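# Stand the fallen nest block upright on the laser table

## Task

Set the nest block, which is lying on its side, upright on the worktable of the laser marker; it has to stay upright by itself, since a block that stands only while the robot holds it is not counted.

## Robot and tools

The robot has two arms, left_arm and right_arm, each with six joints and a gripper. Its motion is simulated, so the robot keeps moving while the controller thinks and writes. Everything printed uses one scene frame. The origin sits on the table top midway between the arms, +x points out over the table, +z points up, and left_arm is on the +y side. The arm names do not tell you which side of a camera image an arm is on.

Tools. execute_actions takes "actions", a list holding one item or none, plus an optional "pictures" boolean; pictures come back unless it is false. An empty list only reports the state. A move item is {"rows": [...], "steps": n}. Each row is applied for one control step of 1/30 s, n can be at most 15 and defaults to 15, and the last row is reused if there are fewer rows than steps. A wait item is {"steps": n} with n up to 300. It returns once that many steps have passed since the previous result, and reply time counts toward those steps. If a call is refused, nothing is sent to the robot. zoom_image takes "camera" (cam_high or cam_low) and "region" [x0, y0, x1, y1] in image pixels, measured from the top-left corner, up to 504 by 504. It returns a sharper close-up of that camera's latest image. finished_scene takes "scene" (1 or 2), ends that scene, grades it and starts the next one. It cannot be undone. Ending a reply without any tool call ends all remaining scenes.

Row layout. Each row is one list of 14 numbers covering both arms, even when only one arm moves. The first seven are left_arm: waist, shoulder, elbow, wrist pitch, wrist yaw, wrist roll, opening. The last seven are right_arm in the same order. The joint values are absolute target angles in radians, on the same scale as the Joint positions readout, not offsets. Stated ranges are waist -2.880..2.880, shoulder 0.000..3.142, elbow 0.000..3.019, wrist pitch -1.693..1.571, wrist yaw -1.571..1.571, wrist roll -2.094..2.094. A true joint end can differ from its stated value by up to 0.019. The call is refused if a target lies more than 0.019 beyond a stated end and is also farther out than the joint's last reported angle. A target past the real end is cut off at that end, and "joint sent to its limit" is reported, possibly about an earlier action. When that line is missing, it does not prove the joint has room left.

Opening is an absolute value from -1 (closed) to +1 (fully open). It uses the same scale as grip_measured, and the fingers are driven to the point where grip_measured matches your number. To hold something, command about 0.03 below the grip_measured reading at contact for a firm grip, or a smaller margin for a gentler one. Finger force tops out near 50-62 N per pad and is weaker on parts thinner than about 2 mm. Gripper readings can be off by about 1 mm, with a fixed error per gripper.

Motion limits. On each step, each joint's target is held within a set lead of its measured angle, in rad: waist 0.264, shoulder 0.32, elbow 0.276, wrist pitch 0.33, wrist yaw 0.186, wrist roll 0.522. If the targets would put the gripper more than 70 mm from where it is now, all of that arm's targets are scaled back. Distant goals therefore take several calls. Between calls the arms keep heading for the last row sent. They stop once everything has nearly stopped moving, counting slow or blocked motion as stopped, or once a step is HELD. After that, only a new action makes them go farther. Fingers keep moving either way.

Results. The state line gives each arm's end_effector_position in metres and end_effector_quat_wxyz, in the scene frame. Accuracy drops at long reach. The position is the point between the finger pads, about 1 cm behind the tips. The fingers point along the gripper's +z axis and close along its y axis. Joint positions and Joint velocities give one block per arm: six joints in rad or rad/s, then the pad gap in m or m/s, which is 0.094 when fully open. "joint command not followed" means a clearance check changed or blocked some joint targets, while the rest of the row was applied. HELD marks steps on which the row was not sent in full. MOTOR HOT appears at 85 °C. At 100 °C an OVER-TEMPERATURE FAULT drops that arm, so do not hold loads for long.

Cameras. cam_high and cam_low, both 504x504, are calibrated pinhole cameras with radial distortion. cam_high is at about (1.27, 0.52, 1.05) and cam_low at about (1.09, 1.18, 0.39), each accurate to a few degrees and millimetres. Use them to locate the block and the laser marker's table.

Cautions. Nothing may fall or be knocked off the table, since that fails the task. Keep the arms from hitting or pressing on each other. Avoid drops, slips, slams and hard pushes. The held part may be tugged, and loose objects pushed, at times. Leave the block standing freely before calling finished_scene. Faster, smoother work with less effort is better. The second scene's task appears in finished_scene's result.

Each tool is called after "Call:" in YAML: its name, and indented under it one key for each argument.

## Session

Call:
execute_actions:
  actions: []

Scene clock: 0.00 s of 4200.00 s.
left_arm: end_effector_position=(+0.2891, +0.1861, +0.1244) grip_measured=+1.000 end_effector_quat_wxyz=(+0.139, +0.242, +0.960, -0.020) | right_arm: end_effector_position=(+0.3214, -0.2101, +0.3228) grip_measured=+1.000 end_effector_quat_wxyz=(+0.156, -0.679, +0.717, -0.020)
Joint positions: left_arm=[-0.492  1.168  0.779 -0.899  0.005  0.125  0.094] | right_arm=[-0.189  0.946  1.158 -1.53  -0.19  -1.514  0.094]
Joint velocities: left_arm=[-0.015  0.005 -0.012 -0.002 -0.081 -0.037  0.   ] | right_arm=[ 0.005 -0.005 -0.002 -0.002 -0.051 -0.022  0.   ]
Motor temperatures (°C, as the motors report them): left_arm=[25 26 24 25 24 26] | right_arm=[26 25 27 27 25 23]

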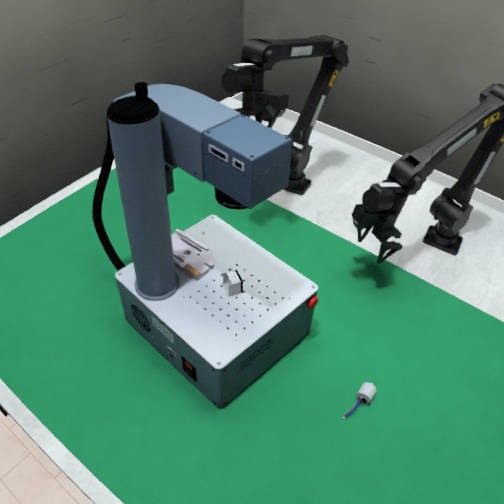

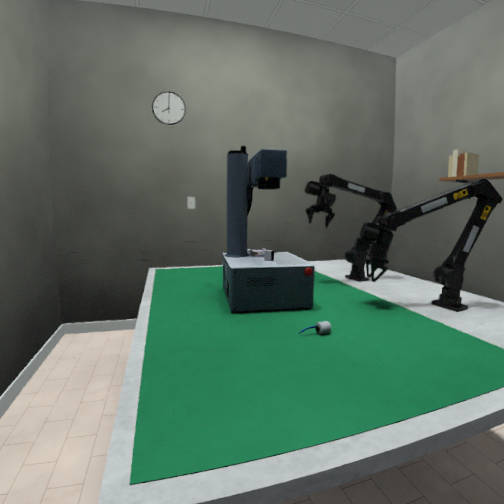

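Call:
zoom_image:
  camera: "cam_high"
  region: [150, 220, 330, 340]

Call:
zoom_image:
  camera: "cam_low"
  region: [200, 220, 330, 310]

Region (150, 220, 330, 340) of cam_high's 504x504 image, scaled by 2.800, with more detail than that image has.

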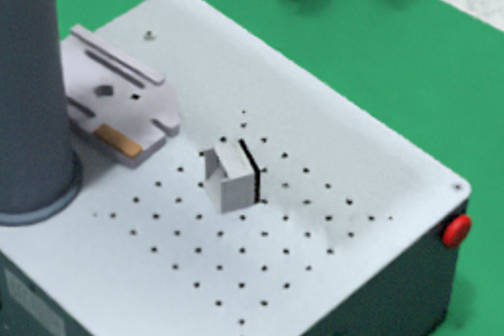

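Region (200, 220, 330, 310) of cam_low's 504x504 image, scaled by 3.877, with more detail than that image has; it fills the top 349 rows of this view, and the rest is white.

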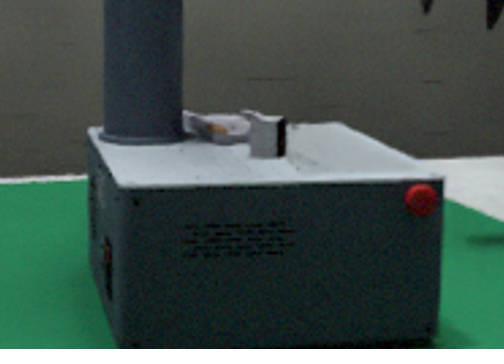

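Call:
execute_actions:
  actions:
    - {"rows":[[-0.492,1.5,1.4,-0.9,0,0.125,1,-0.189,0.946,1.158,-1.53,-0.19,-1.514,1]],"steps":15}
  pictures: false

Scene clock: 12.93 s of 4200.00 s.
left_arm: end_effector_position=(+0.4721, +0.1161, +0.2295) grip_measured=+1.000 end_effector_quat_wxyz=(+0.240, +0.237, +0.941, -0.031) | right_arm: end_effector_position=(+0.3214, -0.2101, +0.3228) grip_measured=+1.000 end_effector_quat_wxyz=(+0.156, -0.679, +0.717, -0.020)
Joint positions: left_arm=[-0.492  1.498  1.323 -0.907  0.004  0.125  0.094] | right_arm=[-0.189  0.946  1.158 -1.53  -0.19  -1.514  0.094]
Joint velocities: left_arm=[-0.015  0.005  0.842 -0.012 -0.081  0.066  0.   ] | right_arm=[-0.015 -0.005 -0.007 -0.002  0.022 -0.081  0.   ]
Motor temperatures (°C, as the motors report them): left_arm=[25 26 26 25 24 26] | right_arm=[26 25 29 27 25 23]
Steps of this call (steps 1 to 90: nothing new was sent; then 9.43 s passed at rest; steps 91 to 105: all 15 steps of this action). Readings (joint positions):
91: left_arm=[-0.492 1.181 0.790 -0.902 0.005 0.125] | right_arm=[-0.189 0.946 1.158 -1.530 -0.190 -1.514]
92: left_arm=[-0.492 1.215 0.819 -0.907 0.005 0.125] | right_arm=[-0.189 0.946 1.158 -1.530 -0.190 -1.514]
94: left_arm=[-0.492 1.318 0.912 -0.907 0.005 0.125] | right_arm=[-0.189 0.946 1.158 -1.530 -0.190 -1.514]
98: left_arm=[-0.492 1.469 1.096 -0.907 0.005 0.125] | right_arm=[-0.189 0.946 1.158 -1.530 -0.190 -1.514]
105: the state above

Call:
execute_actions:
  actions:
    - {"rows":[[-0.53,1.85,1.75,-0.9,0,0.0,1,-0.189,0.946,1.158,-1.53,-0.19,-1.514,1]],"steps":15}

Scene clock: 22.47 s of 4200.00 s.
left_arm: end_effector_position=(+0.5965, +0.0416, +0.2038) grip_measured=+1.000 end_effector_quat_wxyz=(+0.253, +0.202, +0.945, -0.051) | right_arm: end_effector_position=(+0.3214, -0.2101, +0.3228) grip_measured=+1.000 end_effector_quat_wxyz=(+0.156, -0.679, +0.717, -0.020)
Joint positions: left_arm=[-0.528  1.865  1.717 -0.902  0.003  0.018  0.094] | right_arm=[-0.189  0.946  1.158 -1.53  -0.19  -1.514  0.094]
Joint velocities: left_arm=[ 0.005  0.005  0.012  0.007 -0.081 -0.007  0.   ] | right_arm=[-0.015 -0.005 -0.012 -0.002  0.007 -0.007  0.   ]
Motor temperatures (°C, as the motors report them): left_arm=[25 26 27 25 24 26] | right_arm=[26 25 30 27 25 23]
Steps of this call (steps 1 to 30: the robot went on to your last target; steps 31 to 90: nothing new was sent; then 6.03 s passed at rest; steps 91 to 105: all 15 steps of this action). Readings (joint positions):
91: left_arm=[-0.493 1.495 1.391 -0.908 0.003 0.117] | right_arm=[-0.189 0.946 1.158 -1.530 -0.190 -1.514]
92: left_arm=[-0.494 1.519 1.424 -0.910 0.003 0.106] | right_arm=[-0.189 0.946 1.158 -1.530 -0.190 -1.514]
94: left_arm=[-0.500 1.598 1.517 -0.910 0.003 0.087] | right_arm=[-0.189 0.946 1.158 -1.530 -0.190 -1.514]
98: left_arm=[-0.514 1.773 1.695 -0.907 0.003 0.047] | right_arm=[-0.189 0.946 1.158 -1.530 -0.190 -1.514]
105: the state above

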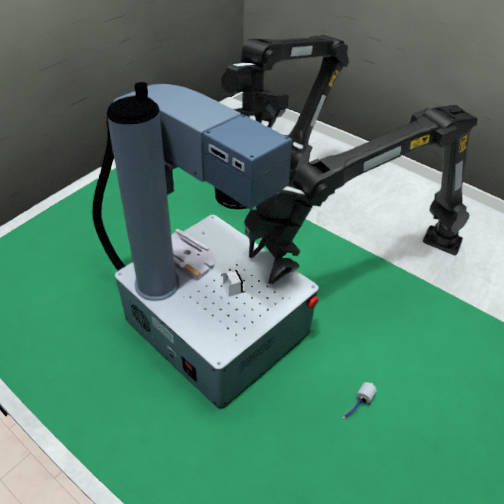

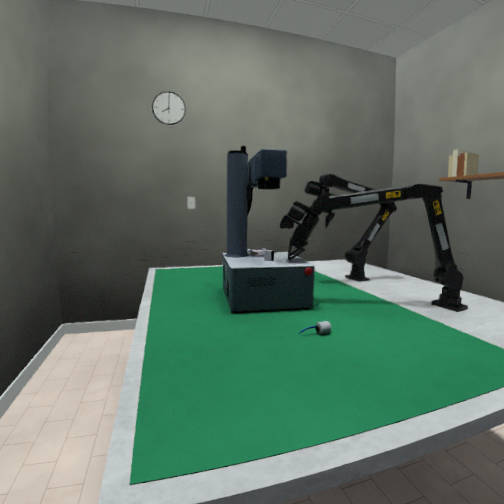

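Call:
execute_actions:
  actions:
    - {"rows":[[-0.535,1.93,1.80,-0.85,0,0.0,1,-0.189,0.946,1.158,-1.53,-0.19,-1.514,1]],"steps":15}

Call:
zoom_image:
  camera: "cam_high"
  region: [180, 200, 330, 320]

Scene clock: 28.23 s of 4200.00 s.
left_arm: end_effector_position=(+0.6144, +0.0339, +0.2050) grip_measured=+1.000 end_effector_quat_wxyz=(+0.271, +0.197, +0.941, -0.055) | right_arm: end_effector_position=(+0.3214, -0.2101, +0.3228) grip_measured=+1.000 end_effector_quat_wxyz=(+0.156, -0.679, +0.717, -0.020)
Joint positions: left_arm=[-0.528  1.897  1.756 -0.869  0.003  0.01   0.094] | right_arm=[-0.189  0.946  1.158 -1.53  -0.19  -1.514  0.094]
Joint velocities: left_arm=[-0.005  0.024 -0.017  0.007 -0.095 -0.007  0.   ] | right_arm=[-0.015  0.005 -0.017  0.007 -0.022 -0.037  0.   ]
Motor temperatures (°C, as the motors report them): left_arm=[25 27 28 25 24 26] | right_arm=[26 25 30 27 25 23]
Steps of this call (steps 1 to 15: the robot went on to your last target; steps 16 to 90: nothing new was sent; then 2.27 s passed at rest; steps 91 to 105: all 15 steps of this action). Readings (joint positions):
91: left_arm=[-0.528 1.860 1.720 -0.900 0.003 0.010] | right_arm=[-0.189 0.946 1.158 -1.530 -0.190 -1.514]
92: left_arm=[-0.528 1.865 1.729 -0.893 0.003 0.010] | right_arm=[-0.189 0.946 1.158 -1.530 -0.190 -1.514]
94: left_arm=[-0.528 1.881 1.749 -0.877 0.003 0.010] | right_arm=[-0.189 0.946 1.158 -1.530 -0.190 -1.514]
98: left_arm=[-0.528 1.894 1.756 -0.869 0.003 0.010] | right_arm=[-0.189 0.946 1.158 -1.530 -0.190 -1.514]
105: the state above

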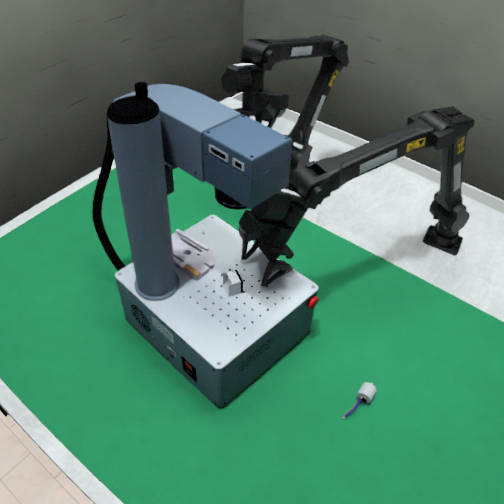

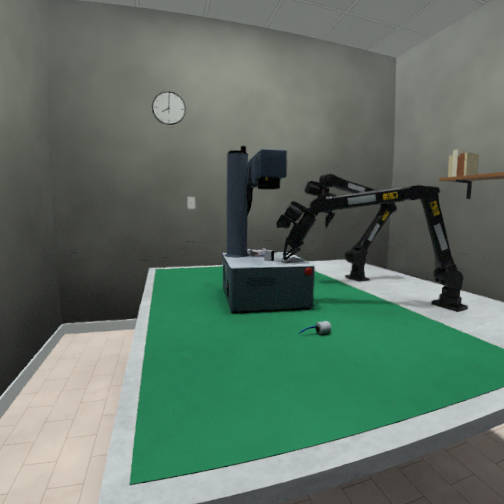

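Region (180, 200, 330, 320) of cam_high's 504x504 image, scaled by 3.360, with more detail than that image has; it fills the top 403 rows of this view, and the rest is white.

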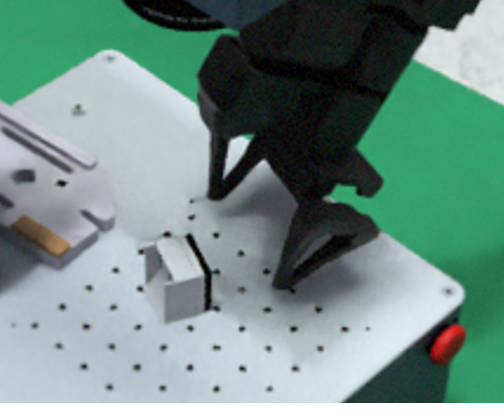

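Call:
execute_actions:
  actions:
    - {"rows":[[-0.528,2.12,1.92,-0.80,0,0.0,1,-0.189,0.946,1.158,-1.53,-0.19,-1.514,1]],"steps":15}

Call:
zoom_image:
  camera: "cam_high"
  region: [180, 200, 330, 320]

Scene clock: 35.13 s of 4200.00 s.
left_arm: end_effector_position=(+0.6721, +0.0098, +0.1960) grip_measured=+1.000 end_effector_quat_wxyz=(+0.312, +0.195, +0.928, -0.059) | right_arm: end_effector_position=(+0.3214, -0.2101, +0.3228) grip_measured=+1.000 end_effector_quat_wxyz=(+0.156, -0.679, +0.717, -0.020)
Joint positions: left_arm=[-0.53   2.034  1.913 -0.804 -0.006  0.012  0.094] | right_arm=[-0.189  0.946  1.158 -1.53  -0.19  -1.514  0.094]
Joint velocities: left_arm=[-0.005  0.005  0.002 -0.007 -0.037 -0.007  0.   ] | right_arm=[-0.005 -0.015  0.007 -0.017 -0.022  0.037  0.   ]
Motor temperatures (°C, as the motors report them): left_arm=[25 27 29 25 24 26] | right_arm=[26 25 30 27 25 23]
Steps of this call (steps 1 to 15: the robot went on to your last target; steps 16 to 90: nothing new was sent; then 3.40 s passed at rest; steps 91 to 105: all 15 steps of this action). Readings (joint positions):
91: left_arm=[-0.528 1.906 1.763 -0.868 0.003 0.010] | right_arm=[-0.189 0.946 1.158 -1.530 -0.190 -1.514]
92: left_arm=[-0.528 1.924 1.790 -0.864 0.003 0.010] | right_arm=[-0.189 0.946 1.158 -1.530 -0.190 -1.514]
94: left_arm=[-0.528 1.978 1.850 -0.840 0.003 0.010] | right_arm=[-0.189 0.946 1.158 -1.530 -0.190 -1.514]
98: left_arm=[-0.530 2.034 1.912 -0.805 -0.006 0.012] | right_arm=[-0.189 0.946 1.158 -1.530 -0.190 -1.514]
105: the state above

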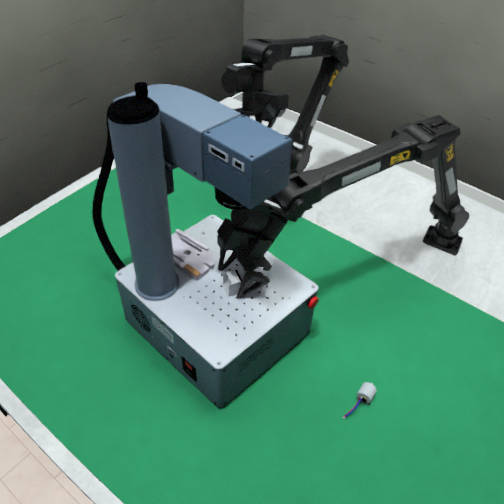

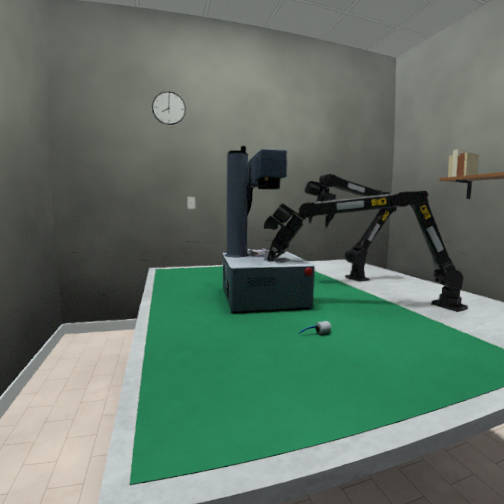

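Region (180, 200, 330, 320) of cam_high's 504x504 image, scaled by 3.360, with more detail than that image has; it fills the top 403 rows of this view, and the rest is white.

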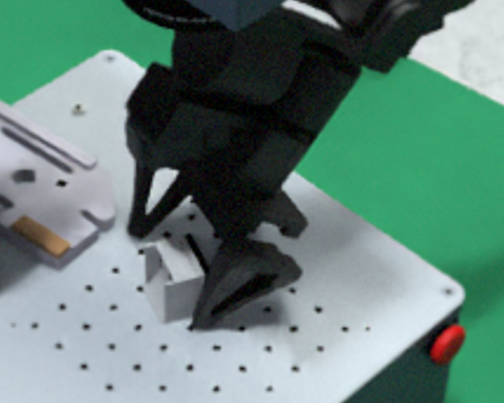

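Call:
execute_actions:
  actions:
    - {"rows":[[-0.53,2.06,1.913,-0.80,0,0.0,-1,-0.189,0.946,1.158,-1.53,-0.19,-1.514,1]],"steps":15}

Call:
zoom_image:
  camera: "cam_high"
  region: [180, 200, 330, 320]

Scene clock: 39.47 s of 4200.00 s.
left_arm: end_effector_position=(+0.6729, +0.0115, +0.1972) grip_measured=-0.161 end_effector_quat_wxyz=(+0.312, +0.194, +0.928, -0.060) | right_arm: end_effector_position=(+0.3214, -0.2101, +0.3228) grip_measured=+1.000 end_effector_quat_wxyz=(+0.156, -0.679, +0.717, -0.020)
Joint positions: left_arm=[-0.527  2.033  1.913 -0.803 -0.003  0.011  0.039] | right_arm=[-0.189  0.946  1.158 -1.53  -0.19  -1.514  0.094]
Joint velocities: left_arm=[-0.005  0.005  0.007 -0.012  0.022 -0.139  0.   ] | right_arm=[-0.015  0.005  0.022  0.002  0.007 -0.051  0.   ]
Motor temperatures (°C, as the motors report them): left_arm=[25 27 29 25 24 26] | right_arm=[26 25 30 27 25 23]
Steps of this call (steps 1 to 15: the robot went on to your last target; steps 16 to 90: nothing new was sent; then 0.83 s passed at rest; steps 91 to 105: all 15 steps of this action). Readings (joint positions):
91: left_arm=[-0.530 2.033 1.913 -0.804 -0.006 0.012] | right_arm=[-0.189 0.946 1.158 -1.530 -0.190 -1.514]
92: left_arm=[-0.529 2.033 1.913 -0.804 -0.006 0.012] | right_arm=[-0.189 0.946 1.158 -1.530 -0.190 -1.514]
94: left_arm=[-0.527 2.033 1.913 -0.804 -0.008 0.012] | right_arm=[-0.189 0.946 1.158 -1.530 -0.190 -1.514]
98: left_arm=[-0.527 2.033 1.913 -0.803 -0.004 0.011] | right_arm=[-0.189 0.946 1.158 -1.530 -0.190 -1.514]
105: the state above

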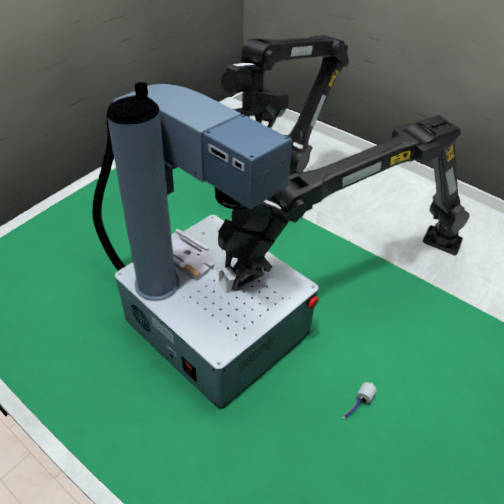

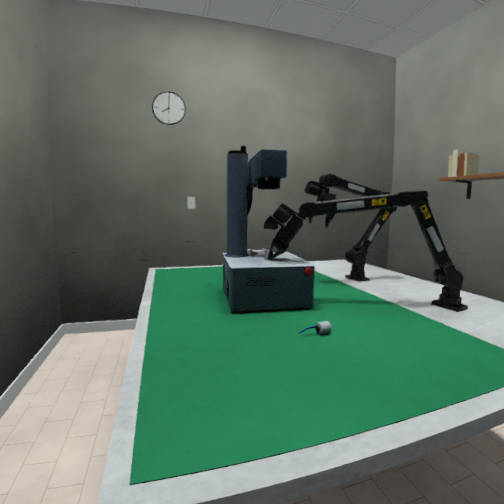

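Region (180, 200, 330, 320) of cam_high's 504x504 image, scaled by 3.360, with more detail than that image has; it fills the top 403 rows of this view, and the rest is white.

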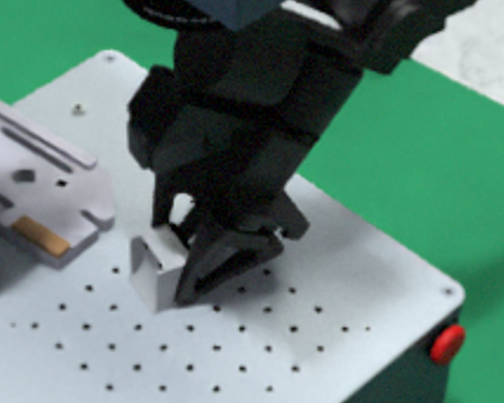

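Call:
execute_actions:
  actions:
    - {"rows":[[-0.53,1.75,1.75,-0.80,0,0.0,-0.2,-0.189,0.946,1.158,-1.53,-0.19,-1.514,1]],"steps":15}

Scene clock: 52.50 s of 4200.00 s.
left_arm: end_effector_position=(+0.6041, +0.0407, +0.3396) grip_measured=-0.161 end_effector_quat_wxyz=(+0.388, +0.187, +0.900, -0.075) | right_arm: end_effector_position=(+0.3214, -0.2101, +0.3228) grip_measured=+1.000 end_effector_quat_wxyz=(+0.156, -0.679, +0.717, -0.020)
Joint positions: left_arm=[-0.527  1.717  1.753 -0.795 -0.003  0.01   0.039] | right_arm=[-0.189  0.946  1.158 -1.53  -0.19  -1.514  0.094]
Joint velocities: left_arm=[ 0.005 -0.2    0.017  0.012 -0.037 -0.051  0.   ] | right_arm=[-0.005 -0.015 -0.007 -0.007  0.022  0.037  0.   ]
Motor temperatures (°C, as the motors report them): left_arm=[25 28 28 25 24 26] | right_arm=[26 25 30 27 25 23]
Steps of this call (steps 1 to 15: the robot went on to your last target; steps 16 to 90: nothing new was sent; then 9.53 s passed at rest; steps 91 to 105: all 15 steps of this action). Readings (joint positions):
91: left_arm=[-0.527 2.023 1.903 -0.799 -0.003 0.011] | right_arm=[-0.189 0.946 1.158 -1.530 -0.190 -1.514]
92: left_arm=[-0.527 2.002 1.875 -0.795 -0.003 0.011] | right_arm=[-0.189 0.946 1.158 -1.530 -0.190 -1.514]
94: left_arm=[-0.527 1.950 1.815 -0.795 -0.003 0.011] | right_arm=[-0.189 0.946 1.158 -1.530 -0.190 -1.514]
98: left_arm=[-0.527 1.846 1.758 -0.795 -0.003 0.011] | right_arm=[-0.189 0.946 1.158 -1.530 -0.190 -1.514]
105: the state above

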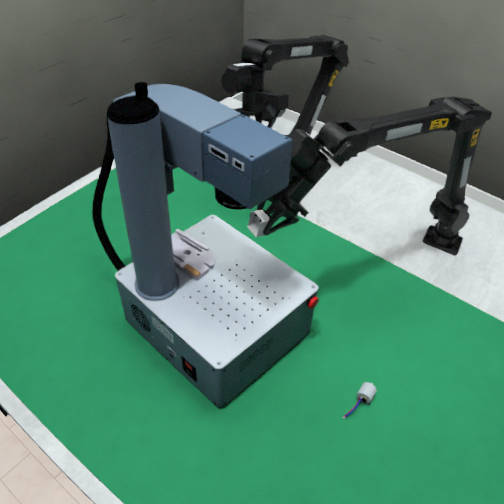

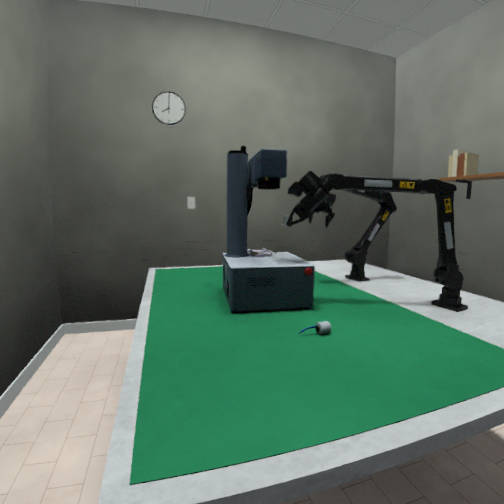

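Call:
execute_actions:
  actions:
    - {"rows":[[-0.53,1.75,1.35,-0.80,0,0.0,-0.2,-0.189,0.946,1.158,-1.53,-0.19,-1.514,1]],"steps":15}
  pictures: false

Scene clock: 55.50 s of 4200.00 s.
left_arm: end_effector_position=(+0.5323, +0.0706, +0.1933) grip_measured=-0.161 end_effector_quat_wxyz=(+0.265, +0.199, +0.942, -0.050) | right_arm: end_effector_position=(+0.3214, -0.2101, +0.3228) grip_measured=+1.000 end_effector_quat_wxyz=(+0.156, -0.679, +0.717, -0.020)
Joint positions: left_arm=[-0.528  1.676  1.42  -0.768 -0.003  0.016  0.039] | right_arm=[-0.189  0.946  1.158 -1.53  -0.19  -1.514  0.094]
Joint velocities: left_arm=[ 0.015 -0.005  0.007  0.007 -0.022 -0.022  0.001] | right_arm=[ 0.005 -0.005 -0.007 -0.012  0.007 -0.022  0.   ]
Motor temperatures (°C, as the motors report them): left_arm=[25 28 28 25 24 26] | right_arm=[26 25 30 27 25 23]
Steps of this call (steps 1 to 30: the robot went on to your last target; steps 31 to 75: nothing new was sent; steps 76 to 90: all 15 steps of this action). Readings (joint positions):
76: left_arm=[-0.527 1.728 1.738 -0.791 -0.003 0.010] | right_arm=[-0.189 0.946 1.158 -1.530 -0.190 -1.514]
77: left_arm=[-0.527 1.717 1.710 -0.788 -0.003 0.010] | right_arm=[-0.189 0.946 1.158 -1.530 -0.190 -1.514]
79: left_arm=[-0.527 1.703 1.639 -0.788 -0.003 0.010] | right_arm=[-0.189 0.946 1.158 -1.530 -0.190 -1.514]
83: left_arm=[-0.527 1.704 1.488 -0.788 -0.003 0.010] | right_arm=[-0.189 0.946 1.158 -1.530 -0.190 -1.514]
90: the state above

Call:
execute_actions:
  actions:
    - {"rows":[[-0.53,1.6,1.42,-0.6,0,0.0,-0.2,-0.189,0.946,1.158,-1.53,-0.19,-1.514,1],[-0.53,1.6,1.42,-0.3,0,0.0,-0.2,-0.189,0.946,1.158,-1.53,-0.19,-1.514,1],[-0.53,1.6,1.42,0.3,0,0.0,-0.2,-0.189,0.946,1.158,-1.53,-0.19,-1.514,1]],"steps":15}

Scene clock: 59.43 s of 4200.00 s.
left_arm: end_effector_position=(+0.6247, +0.0313, +0.4272) grip_measured=-0.161 end_effector_quat_wxyz=(+0.700, +0.143, +0.686, -0.137) | right_arm: end_effector_position=(+0.3214, -0.2101, +0.3228) grip_measured=+1.000 end_effector_quat_wxyz=(+0.156, -0.679, +0.717, -0.020)
Joint positions: left_arm=[-0.528  1.619  1.402  0.234 -0.003  0.011  0.039] | right_arm=[-0.189  0.946  1.158 -1.53  -0.19  -1.514  0.094]
Joint velocities: left_arm=[ 0.005 -0.19  -0.007  0.725 -0.022  0.007 -0.   ] | right_arm=[-0.005  0.005 -0.002 -0.007  0.037  0.037  0.   ]
Motor temperatures (°C, as the motors report them): left_arm=[25 28 28 25 24 26] | right_arm=[26 25 30 27 25 23]
Steps of this call (steps 1 to 15: the robot went on to your last target; steps 16 to 90: nothing new was sent; then 0.43 s passed at rest; steps 91 to 105: all 15 steps of this action). Readings (joint positions):
91: left_arm=[-0.528 1.667 1.420 -0.743 -0.003 0.016] | right_arm=[-0.189 0.946 1.158 -1.530 -0.190 -1.514]
92: left_arm=[-0.528 1.662 1.407 -0.683 -0.003 0.015] | right_arm=[-0.189 0.946 1.158 -1.530 -0.190 -1.514]
94: left_arm=[-0.528 1.657 1.402 -0.532 -0.003 0.014] | right_arm=[-0.189 0.946 1.158 -1.530 -0.190 -1.514]
98: left_arm=[-0.528 1.642 1.402 -0.230 -0.003 0.013] | right_arm=[-0.189 0.946 1.158 -1.530 -0.190 -1.514]
105: the state above

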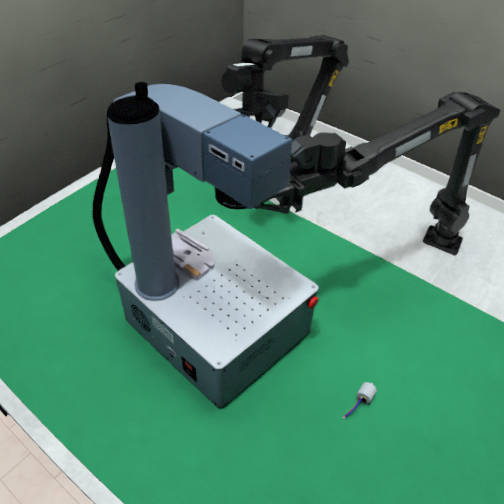

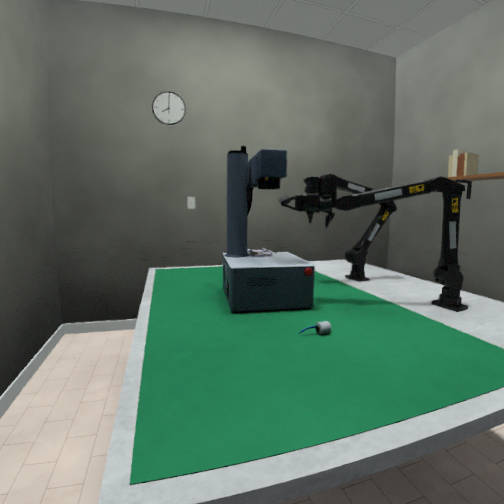

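Call:
execute_actions:
  actions:
    - {"rows":[[-0.53,1.6,1.0,0.7,0,0.0,-0.2,-0.189,0.946,1.158,-1.53,-0.19,-1.514,1]],"steps":15}

Scene clock: 64.03 s of 4200.00 s.
left_arm: end_effector_position=(+0.5631, +0.0575, +0.2850) grip_measured=-0.161 end_effector_quat_wxyz=(+0.702, +0.142, +0.684, -0.138) | right_arm: end_effector_position=(+0.3214, -0.2101, +0.3228) grip_measured=+1.000 end_effector_quat_wxyz=(+0.156, -0.679, +0.717, -0.020)
Joint positions: left_arm=[-0.528  1.615  0.98   0.657 -0.003  0.01   0.039] | right_arm=[-0.189  0.946  1.158 -1.53  -0.19  -1.514  0.094]
Joint velocities: left_arm=[-0.015 -0.005 -0.012  0.193 -0.051 -0.066 -0.001] | right_arm=[-0.015 -0.024 -0.022  0.007 -0.066 -0.095  0.   ]
Motor temperatures (°C, as the motors report them): left_arm=[25 28 28 25 24 26] | right_arm=[26 25 30 27 25 23]
Steps of this call (steps 1 to 30: the robot went on to your last target; steps 31 to 90: nothing new was sent; then 1.10 s passed at rest; steps 91 to 105: all 15 steps of this action). Readings (joint positions):
91: left_arm=[-0.528 1.598 1.379 0.311 -0.003 0.010] | right_arm=[-0.189 0.946 1.158 -1.530 -0.190 -1.514]
92: left_arm=[-0.528 1.587 1.329 0.397 -0.003 0.010] | right_arm=[-0.189 0.946 1.158 -1.530 -0.190 -1.514]
94: left_arm=[-0.528 1.569 1.214 0.513 -0.003 0.010] | right_arm=[-0.189 0.946 1.158 -1.530 -0.190 -1.514]
98: left_arm=[-0.528 1.577 1.027 0.632 -0.003 0.010] | right_arm=[-0.189 0.946 1.158 -1.530 -0.190 -1.514]
105: the state above

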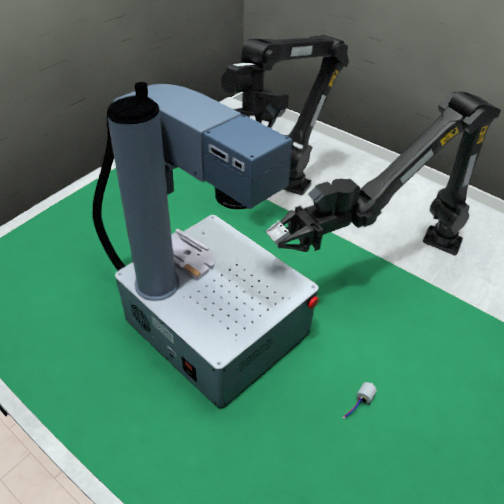

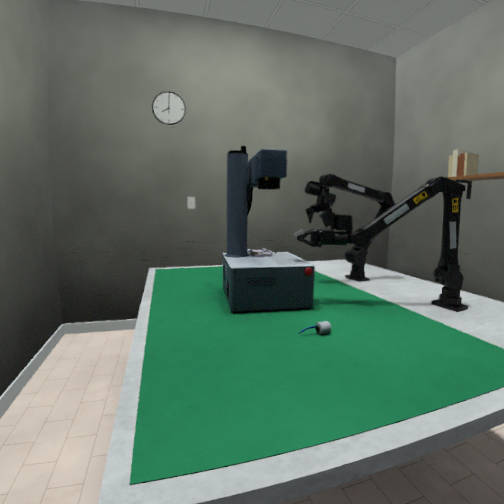

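Call:
zoom_image:
  camera: "cam_low"
  region: [220, 180, 380, 300]

Region (220, 180, 380, 300) of cam_low's 504x504 image, scaled by 3.150, with more detail than that image has; it fills the top 378 rows of this view, and the rest is white.

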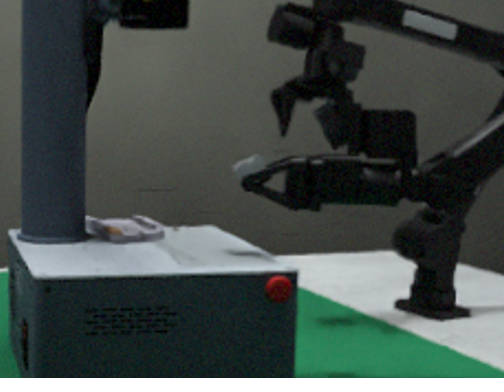

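Call:
execute_actions:
  actions:
    - {"rows":[[-0.53,1.85,1.0,1.35,0,0.0,-0.2,-0.189,0.946,1.158,-1.53,-0.19,-1.514,1]],"steps":15}

Call:
zoom_image:
  camera: "cam_low"
  region: [220, 180, 380, 300]

Scene clock: 69.73 s of 4200.00 s.
left_arm: end_effector_position=(+0.5670, +0.0558, +0.2840) grip_measured=-0.161 end_effector_quat_wxyz=(+0.829, +0.108, +0.524, -0.164) | right_arm: end_effector_position=(+0.3214, -0.2101, +0.3228) grip_measured=+1.000 end_effector_quat_wxyz=(+0.156, -0.679, +0.717, -0.020)
Joint positions: left_arm=[-0.528  1.868  0.99   1.319 -0.003  0.01   0.039] | right_arm=[-0.189  0.946  1.158 -1.53  -0.19  -1.514  0.094]
Joint velocities: left_arm=[ 0.015 -0.054 -0.022  0.061 -0.007 -0.022 -0.   ] | right_arm=[ 0.005  0.005  0.027 -0.002 -0.037 -0.007  0.   ]
Motor temperatures (°C, as the motors report them): left_arm=[25 28 28 25 24 26] | right_arm=[26 25 30 27 25 23]
Steps of this call (steps 1 to 15: the robot went on to your last target; steps 16 to 90: nothing new was sent; then 2.20 s passed at rest; steps 91 to 105: all 15 steps of this action). Readings (joint positions):
91: left_arm=[-0.528 1.628 0.980 0.710 -0.003 0.010] | right_arm=[-0.189 0.946 1.158 -1.530 -0.190 -1.514]
92: left_arm=[-0.528 1.661 0.985 0.817 -0.003 0.010] | right_arm=[-0.189 0.946 1.158 -1.530 -0.190 -1.514]
94: left_arm=[-0.528 1.748 0.996 1.028 -0.003 0.010] | right_arm=[-0.189 0.946 1.158 -1.530 -0.190 -1.514]
98: left_arm=[-0.528 1.868 0.993 1.272 -0.003 0.010] | right_arm=[-0.189 0.946 1.158 -1.530 -0.190 -1.514]
105: the state above

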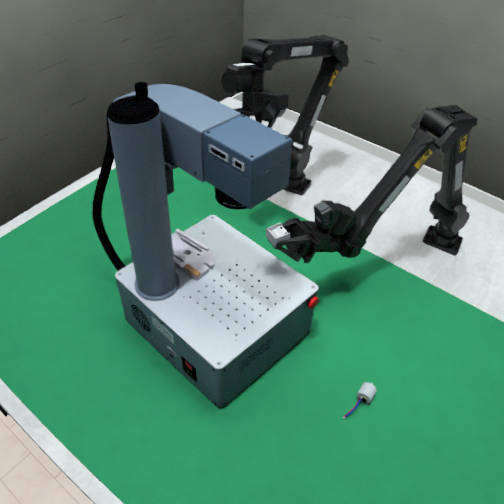

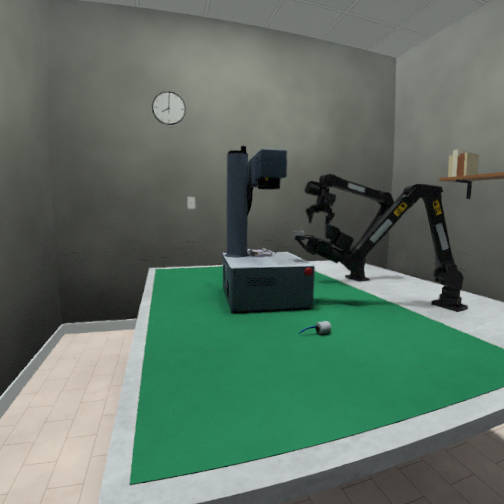

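Region (220, 180, 380, 300) of cam_low's 504x504 image, scaled by 3.150, with more detail than that image has; it fills the top 378 rows of this view, and the rest is white.

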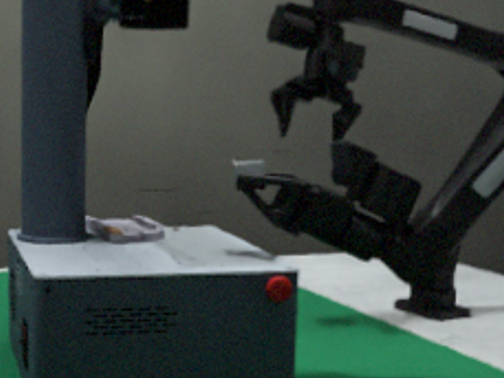

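Call:
execute_actions:
  actions:
    - {"rows":[[-0.53,2.07,1.05,1.5,0,0.0,-0.2,-0.189,0.946,1.158,-1.53,-0.19,-1.514,1]],"steps":15}

Call:
zoom_image:
  camera: "cam_low"
  region: [220, 180, 380, 300]

Scene clock: 74.00 s of 4200.00 s.
left_arm: end_effector_position=(+0.5752, +0.0497, +0.2569) grip_measured=-0.161 end_effector_quat_wxyz=(+0.856, +0.110, +0.480, -0.161) | right_arm: end_effector_position=(+0.3214, -0.2101, +0.3228) grip_measured=+1.000 end_effector_quat_wxyz=(+0.156, -0.679, +0.717, -0.020)
Joint positions: left_arm=[-0.529  2.013  1.05   1.505  0.007  0.034  0.039] | right_arm=[-0.189  0.946  1.158 -1.53  -0.19  -1.514  0.094]
Joint velocities: left_arm=[ 0.005  0.015  0.012 -0.002 -0.037 -0.022  0.   ] | right_arm=[-0.015  0.005 -0.017  0.007 -0.022 -0.007  0.   ]
Motor temperatures (°C, as the motors report them): left_arm=[25 28 28 25 24 26] | right_arm=[26 25 30 27 25 23]
Steps of this call (steps 1 to 15: the robot went on to your last target; steps 16 to 90: nothing new was sent; then 0.77 s passed at rest; steps 91 to 105: all 15 steps of this action). Readings (joint positions):
91: left_arm=[-0.528 1.878 0.993 1.345 -0.003 0.010] | right_arm=[-0.189 0.946 1.158 -1.530 -0.190 -1.514]
92: left_arm=[-0.528 1.904 1.008 1.404 -0.003 0.010] | right_arm=[-0.189 0.946 1.158 -1.530 -0.190 -1.514]
94: left_arm=[-0.528 1.972 1.034 1.464 -0.003 0.010] | right_arm=[-0.189 0.946 1.158 -1.530 -0.190 -1.514]
98: left_arm=[-0.529 2.013 1.050 1.505 0.007 0.036] | right_arm=[-0.189 0.946 1.158 -1.530 -0.190 -1.514]
105: the state above

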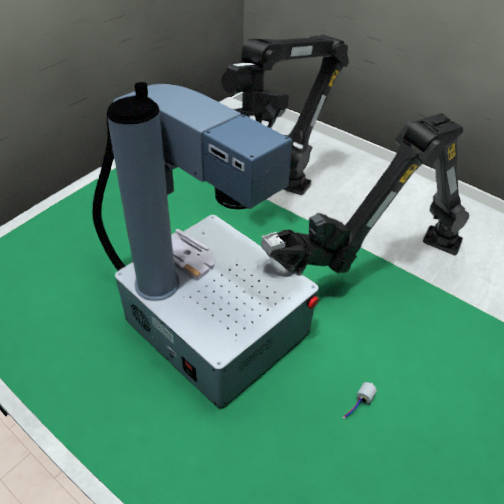

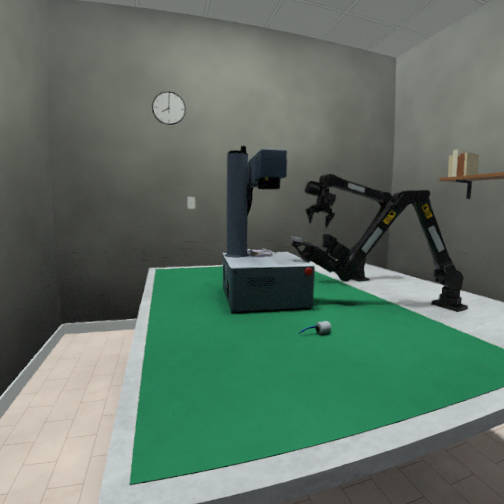

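Region (220, 180, 380, 300) of cam_low's 504x504 image, scaled by 3.150, with more detail than that image has; it fills the top 378 rows of this view, and the rest is white.

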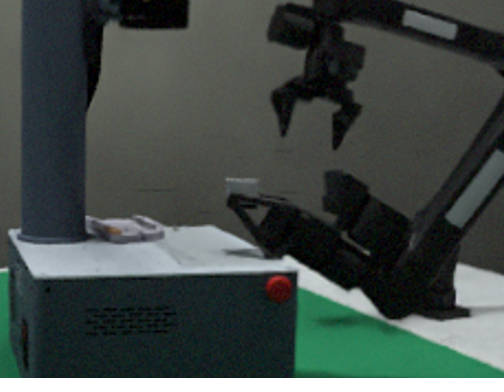

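Call:
execute_actions:
  actions:
    - {"rows":[[-0.53,1.85,1.05,1.0,0,0.0,-0.2,-0.189,0.946,1.158,-1.53,-0.19,-1.514,1]],"steps":15}

Call:
zoom_image:
  camera: "cam_low"
  region: [220, 180, 380, 300]

Scene clock: 80.13 s of 4200.00 s.
left_arm: end_effector_position=(+0.5944, +0.0423, +0.2624) grip_measured=-0.161 end_effector_quat_wxyz=(+0.767, +0.129, +0.609, -0.153) | right_arm: end_effector_position=(+0.3214, -0.2101, +0.3228) grip_measured=+1.000 end_effector_quat_wxyz=(+0.156, -0.679, +0.717, -0.020)
Joint positions: left_arm=[-0.529  1.833  1.045  1.015  0.003  0.011  0.039] | right_arm=[-0.189  0.946  1.158 -1.53  -0.19  -1.514  0.094]
Joint velocities: left_arm=[ 0.005  0.005  0.017 -0.007 -0.037  0.007  0.001] | right_arm=[-0.015 -0.015 -0.012 -0.007  0.022 -0.007  0.   ]
Motor temperatures (°C, as the motors report them): left_arm=[25 28 27 25 24 26] | right_arm=[26 25 30 27 25 23]
Steps of this call (steps 1 to 15: the robot went on to your last target; steps 16 to 90: nothing new was sent; then 2.63 s passed at rest; steps 91 to 105: all 15 steps of this action). Readings (joint positions):
91: left_arm=[-0.529 1.997 1.049 1.468 0.007 0.040] | right_arm=[-0.189 0.946 1.158 -1.530 -0.190 -1.514]
92: left_arm=[-0.529 1.965 1.045 1.361 0.005 0.034] | right_arm=[-0.189 0.946 1.158 -1.530 -0.190 -1.514]
94: left_arm=[-0.529 1.900 1.045 1.162 0.003 0.025] | right_arm=[-0.189 0.946 1.158 -1.530 -0.190 -1.514]
98: left_arm=[-0.529 1.834 1.045 1.036 0.003 0.016] | right_arm=[-0.189 0.946 1.158 -1.530 -0.190 -1.514]
105: the state above

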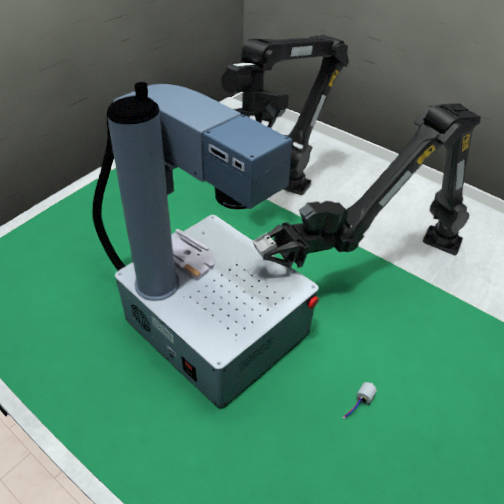

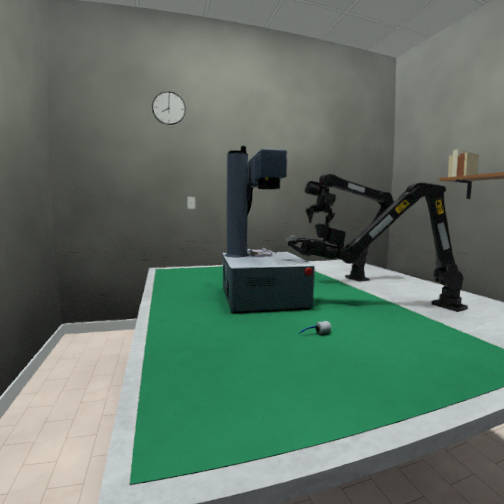

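Region (220, 180, 380, 300) of cam_low's 504x504 image, scaled by 3.150, with more detail than that image has; it fills the top 378 rows of this view, and the rest is white.

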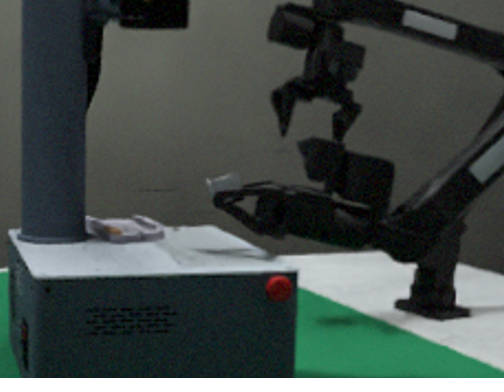

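Call:
execute_actions:
  actions:
    - {"rows":[[-0.53,1.3,0.7,1.0,0,0.0,-0.2,-0.189,0.946,1.158,-1.53,-0.19,-1.514,1]],"steps":15}

Scene clock: 86.53 s of 4200.00 s.
left_arm: end_effector_position=(+0.4287, +0.1129, +0.4244) grip_measured=-0.161 end_effector_quat_wxyz=(+0.835, +0.109, +0.514, -0.167) | right_arm: end_effector_position=(+0.3214, -0.2101, +0.3228) grip_measured=+1.000 end_effector_quat_wxyz=(+0.156, -0.679, +0.717, -0.020)
Joint positions: left_arm=[-0.529  1.252  0.709  1.008  0.003  0.01   0.039] | right_arm=[-0.189  0.946  1.158 -1.53  -0.19  -1.514  0.094]
Joint velocities: left_arm=[-0.015 -0.22   0.002 -0.027 -0.066 -0.139  0.   ] | right_arm=[ 0.005 -0.005  0.007  0.012  0.022  0.022  0.   ]
Motor temperatures (°C, as the motors report them): left_arm=[25 28 27 25 24 26] | right_arm=[26 25 31 27 25 23]
Steps of this call (steps 1 to 15: the robot went on to your last target; steps 16 to 90: nothing new was sent; then 2.90 s passed at rest; steps 91 to 105: all 15 steps of this action). Readings (joint positions):
91: left_arm=[-0.529 1.823 1.028 1.014 0.003 0.010] | right_arm=[-0.189 0.946 1.158 -1.530 -0.190 -1.514]
92: left_arm=[-0.529 1.793 0.983 1.012 0.003 0.010] | right_arm=[-0.189 0.946 1.158 -1.530 -0.190 -1.514]
94: left_arm=[-0.529 1.702 0.865 1.010 0.003 0.010] | right_arm=[-0.189 0.946 1.158 -1.530 -0.190 -1.514]
98: left_arm=[-0.529 1.505 0.733 1.008 0.003 0.010] | right_arm=[-0.189 0.946 1.158 -1.530 -0.190 -1.514]
105: the state above

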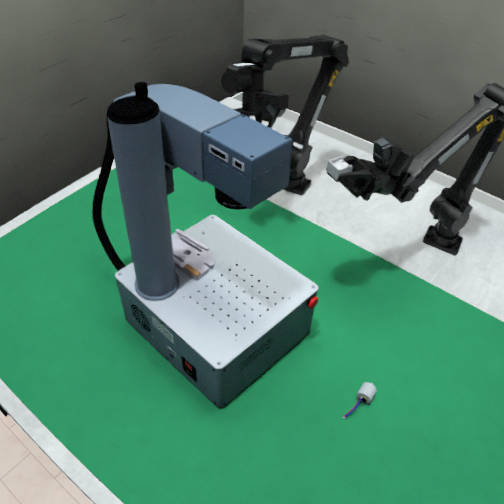

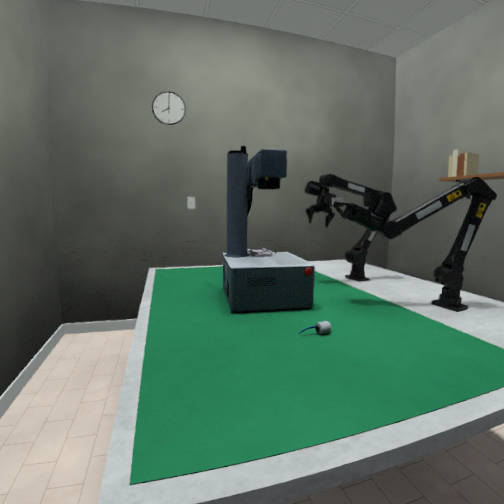

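Call:
execute_actions:
  actions:
    - {"rows":[[-0.53,1.25,0.7,1.0,0,0.0,-0.2,0.3,0.946,1.158,-1.53,0,-1.514,1]],"steps":15}
  pictures: false

Scene clock: 93.57 s of 4200.00 s.
left_arm: end_effector_position=(+0.4305, +0.1121, +0.4158) grip_measured=-0.161 end_effector_quat_wxyz=(+0.830, +0.110, +0.521, -0.166) | right_arm: end_effector_position=(+0.2892, -0.1034, +0.3182) grip_measured=+1.000 end_effector_quat_wxyz=(-0.108, +0.832, -0.541, +0.061)
Joint positions: left_arm=[-0.529  1.261  0.702  1.008  0.003  0.01   0.039] | right_arm=[ 0.307  0.947  1.155 -1.53  -0.002 -1.514  0.094]
Joint velocities: left_arm=[-0.005 -0.005 -0.027 -0.002 -0.037 -0.007  0.001] | right_arm=[-0.054 -0.005 -0.022  0.002 -0.066 -0.037  0.   ]
Motor temperatures (°C, as the motors report them): left_arm=[25 27 27 25 24 26] | right_arm=[26 25 31 27 25 23]
Steps of this call (steps 1 to 30: the robot went on to your last target; steps 31 to 90: nothing new was sent; then 3.53 s passed at rest; steps 91 to 105: all 15 steps of this action). Readings (joint positions):
91: left_arm=[-0.529 1.292 0.702 1.008 0.003 0.010] | right_arm=[-0.167 0.946 1.158 -1.530 -0.104 -1.514]
92: left_arm=[-0.529 1.290 0.702 1.008 0.003 0.010] | right_arm=[-0.111 0.946 1.158 -1.530 -0.033 -1.514]
94: left_arm=[-0.529 1.280 0.702 1.008 0.003 0.010] | right_arm=[0.053 0.946 1.155 -1.530 -0.004 -1.514]
98: left_arm=[-0.529 1.263 0.702 1.008 0.003 0.010] | right_arm=[0.325 0.947 1.155 -1.530 -0.006 -1.514]
105: the state above

Call:
execute_actions:
  actions:
    - {"rows":[[-0.53,1.26,0.7,1.0,0,0.0,-0.2,0.545,1.2,1.7,-1.53,0,-1.514,1]],"steps":15}

Scene clock: 100.03 s of 4200.00 s.
left_arm: end_effector_position=(+0.4305, +0.1121, +0.4158) grip_measured=-0.161 end_effector_quat_wxyz=(+0.830, +0.110, +0.521, -0.166) | right_arm: end_effector_position=(+0.3436, +0.0313, +0.4606) grip_measured=+1.000 end_effector_quat_wxyz=(-0.225, +0.869, -0.430, +0.097)
Joint positions: left_arm=[-0.529  1.261  0.702  1.008  0.003  0.01   0.039] | right_arm=[ 0.542  1.209  1.666 -1.533  0.002 -1.514  0.094]
Joint velocities: left_arm=[-0.015 -0.015 -0.002 -0.002 -0.007 -0.007 -0.   ] | right_arm=[ 0.015 -0.2    0.173  0.007  0.037 -0.007  0.   ]
Motor temperatures (°C, as the motors report them): left_arm=[25 27 28 25 24 26] | right_arm=[26 25 31 27 25 23]
Steps of this call (steps 1 to 15: the robot went on to your last target; steps 16 to 90: nothing new was sent; then 2.97 s passed at rest; steps 91 to 105: all 15 steps of this action). Readings (joint positions):
91: left_arm=[-0.529 1.261 0.702 1.008 0.003 0.010] | right_arm=[0.316 0.956 1.164 -1.534 0.002 -1.514]
92: left_arm=[-0.529 1.261 0.702 1.008 0.003 0.010] | right_arm=[0.342 0.977 1.192 -1.540 0.003 -1.514]
94: left_arm=[-0.529 1.261 0.702 1.008 0.003 0.010] | right_arm=[0.415 1.048 1.275 -1.540 0.003 -1.514]
98: left_arm=[-0.529 1.261 0.702 1.008 0.003 0.010] | right_arm=[0.519 1.181 1.468 -1.538 0.002 -1.514]
105: the state above

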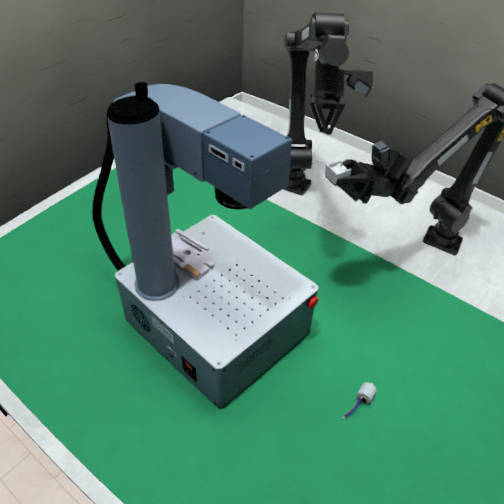

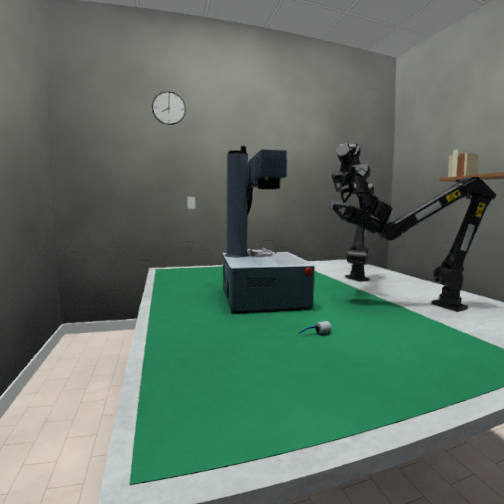

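Call:
execute_actions:
  actions:
    - {"rows":[[-0.65,1.55,0.65,1.3,0,0.0,-0.2,0.545,1.3,1.5,-1.6,0,-1.514,1]],"steps":15}

Scene clock: 110.13 s of 4200.00 s.
left_arm: end_effector_position=(+0.4302, +0.0357, +0.2799) grip_measured=-0.161 end_effector_quat_wxyz=(+0.785, +0.156, +0.561, -0.210) | right_arm: end_effector_position=(+0.3399, +0.0281, +0.3284) grip_measured=+1.000 end_effector_quat_wxyz=(-0.060, +0.894, -0.442, +0.026)
Joint positions: left_arm=[-0.658  1.575  0.639  1.263  0.001  0.01   0.039] | right_arm=[ 0.542  1.327  1.479 -1.592  0.002 -1.514  0.094]
Joint velocities: left_arm=[ 0.015 -0.112  0.007  0.1   -0.022  0.051  0.001] | right_arm=[-0.015 -0.132  0.007 -0.027  0.022 -0.022  0.   ]
Motor temperatures (°C, as the motors report them): left_arm=[25 27 28 25 24 26] | right_arm=[26 25 32 27 25 23]
Steps of this call (steps 1 to 30: the robot went on to your last target; steps 31 to 90: nothing new was sent; then 6.60 s passed at rest; steps 91 to 105: all 15 steps of this action). Readings (joint positions):
91: left_arm=[-0.533 1.272 0.699 1.031 0.001 0.010] | right_arm=[0.542 1.195 1.659 -1.535 0.002 -1.514]
92: left_arm=[-0.542 1.295 0.699 1.089 -0.001 0.010] | right_arm=[0.542 1.193 1.639 -1.543 0.002 -1.514]
94: left_arm=[-0.575 1.367 0.696 1.170 -0.001 0.010] | right_arm=[0.542 1.203 1.583 -1.563 0.002 -1.514]
98: left_arm=[-0.642 1.524 0.667 1.250 -0.001 0.010] | right_arm=[0.542 1.277 1.499 -1.591 0.002 -1.514]
105: the state above

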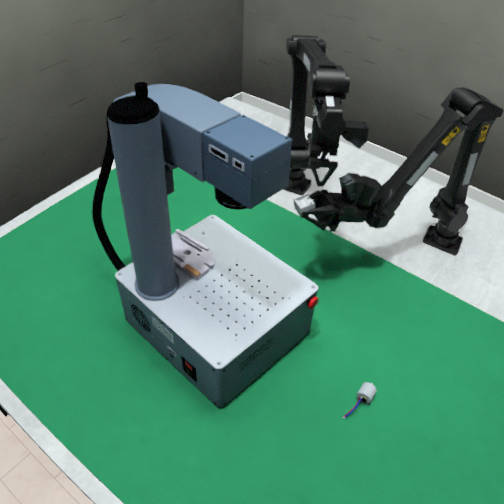

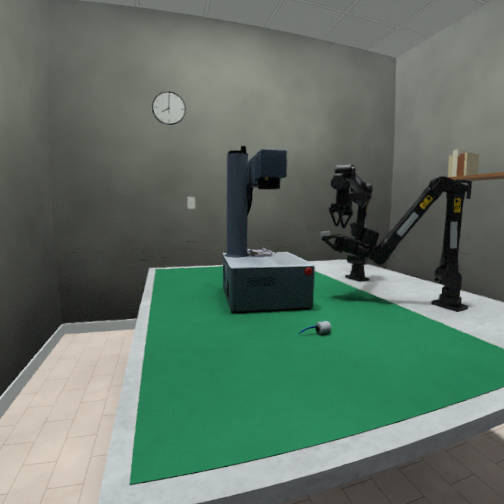

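Call:
execute_actions:
  actions: "[{\"rows\":[[-0.658,1.575,0.64,1.3,0,0.0,-0.2,0.42,1.43,1.62,-1.62,0,0.57,1]],\"steps\":15},{\"steps\":1}].slice(0,1)"



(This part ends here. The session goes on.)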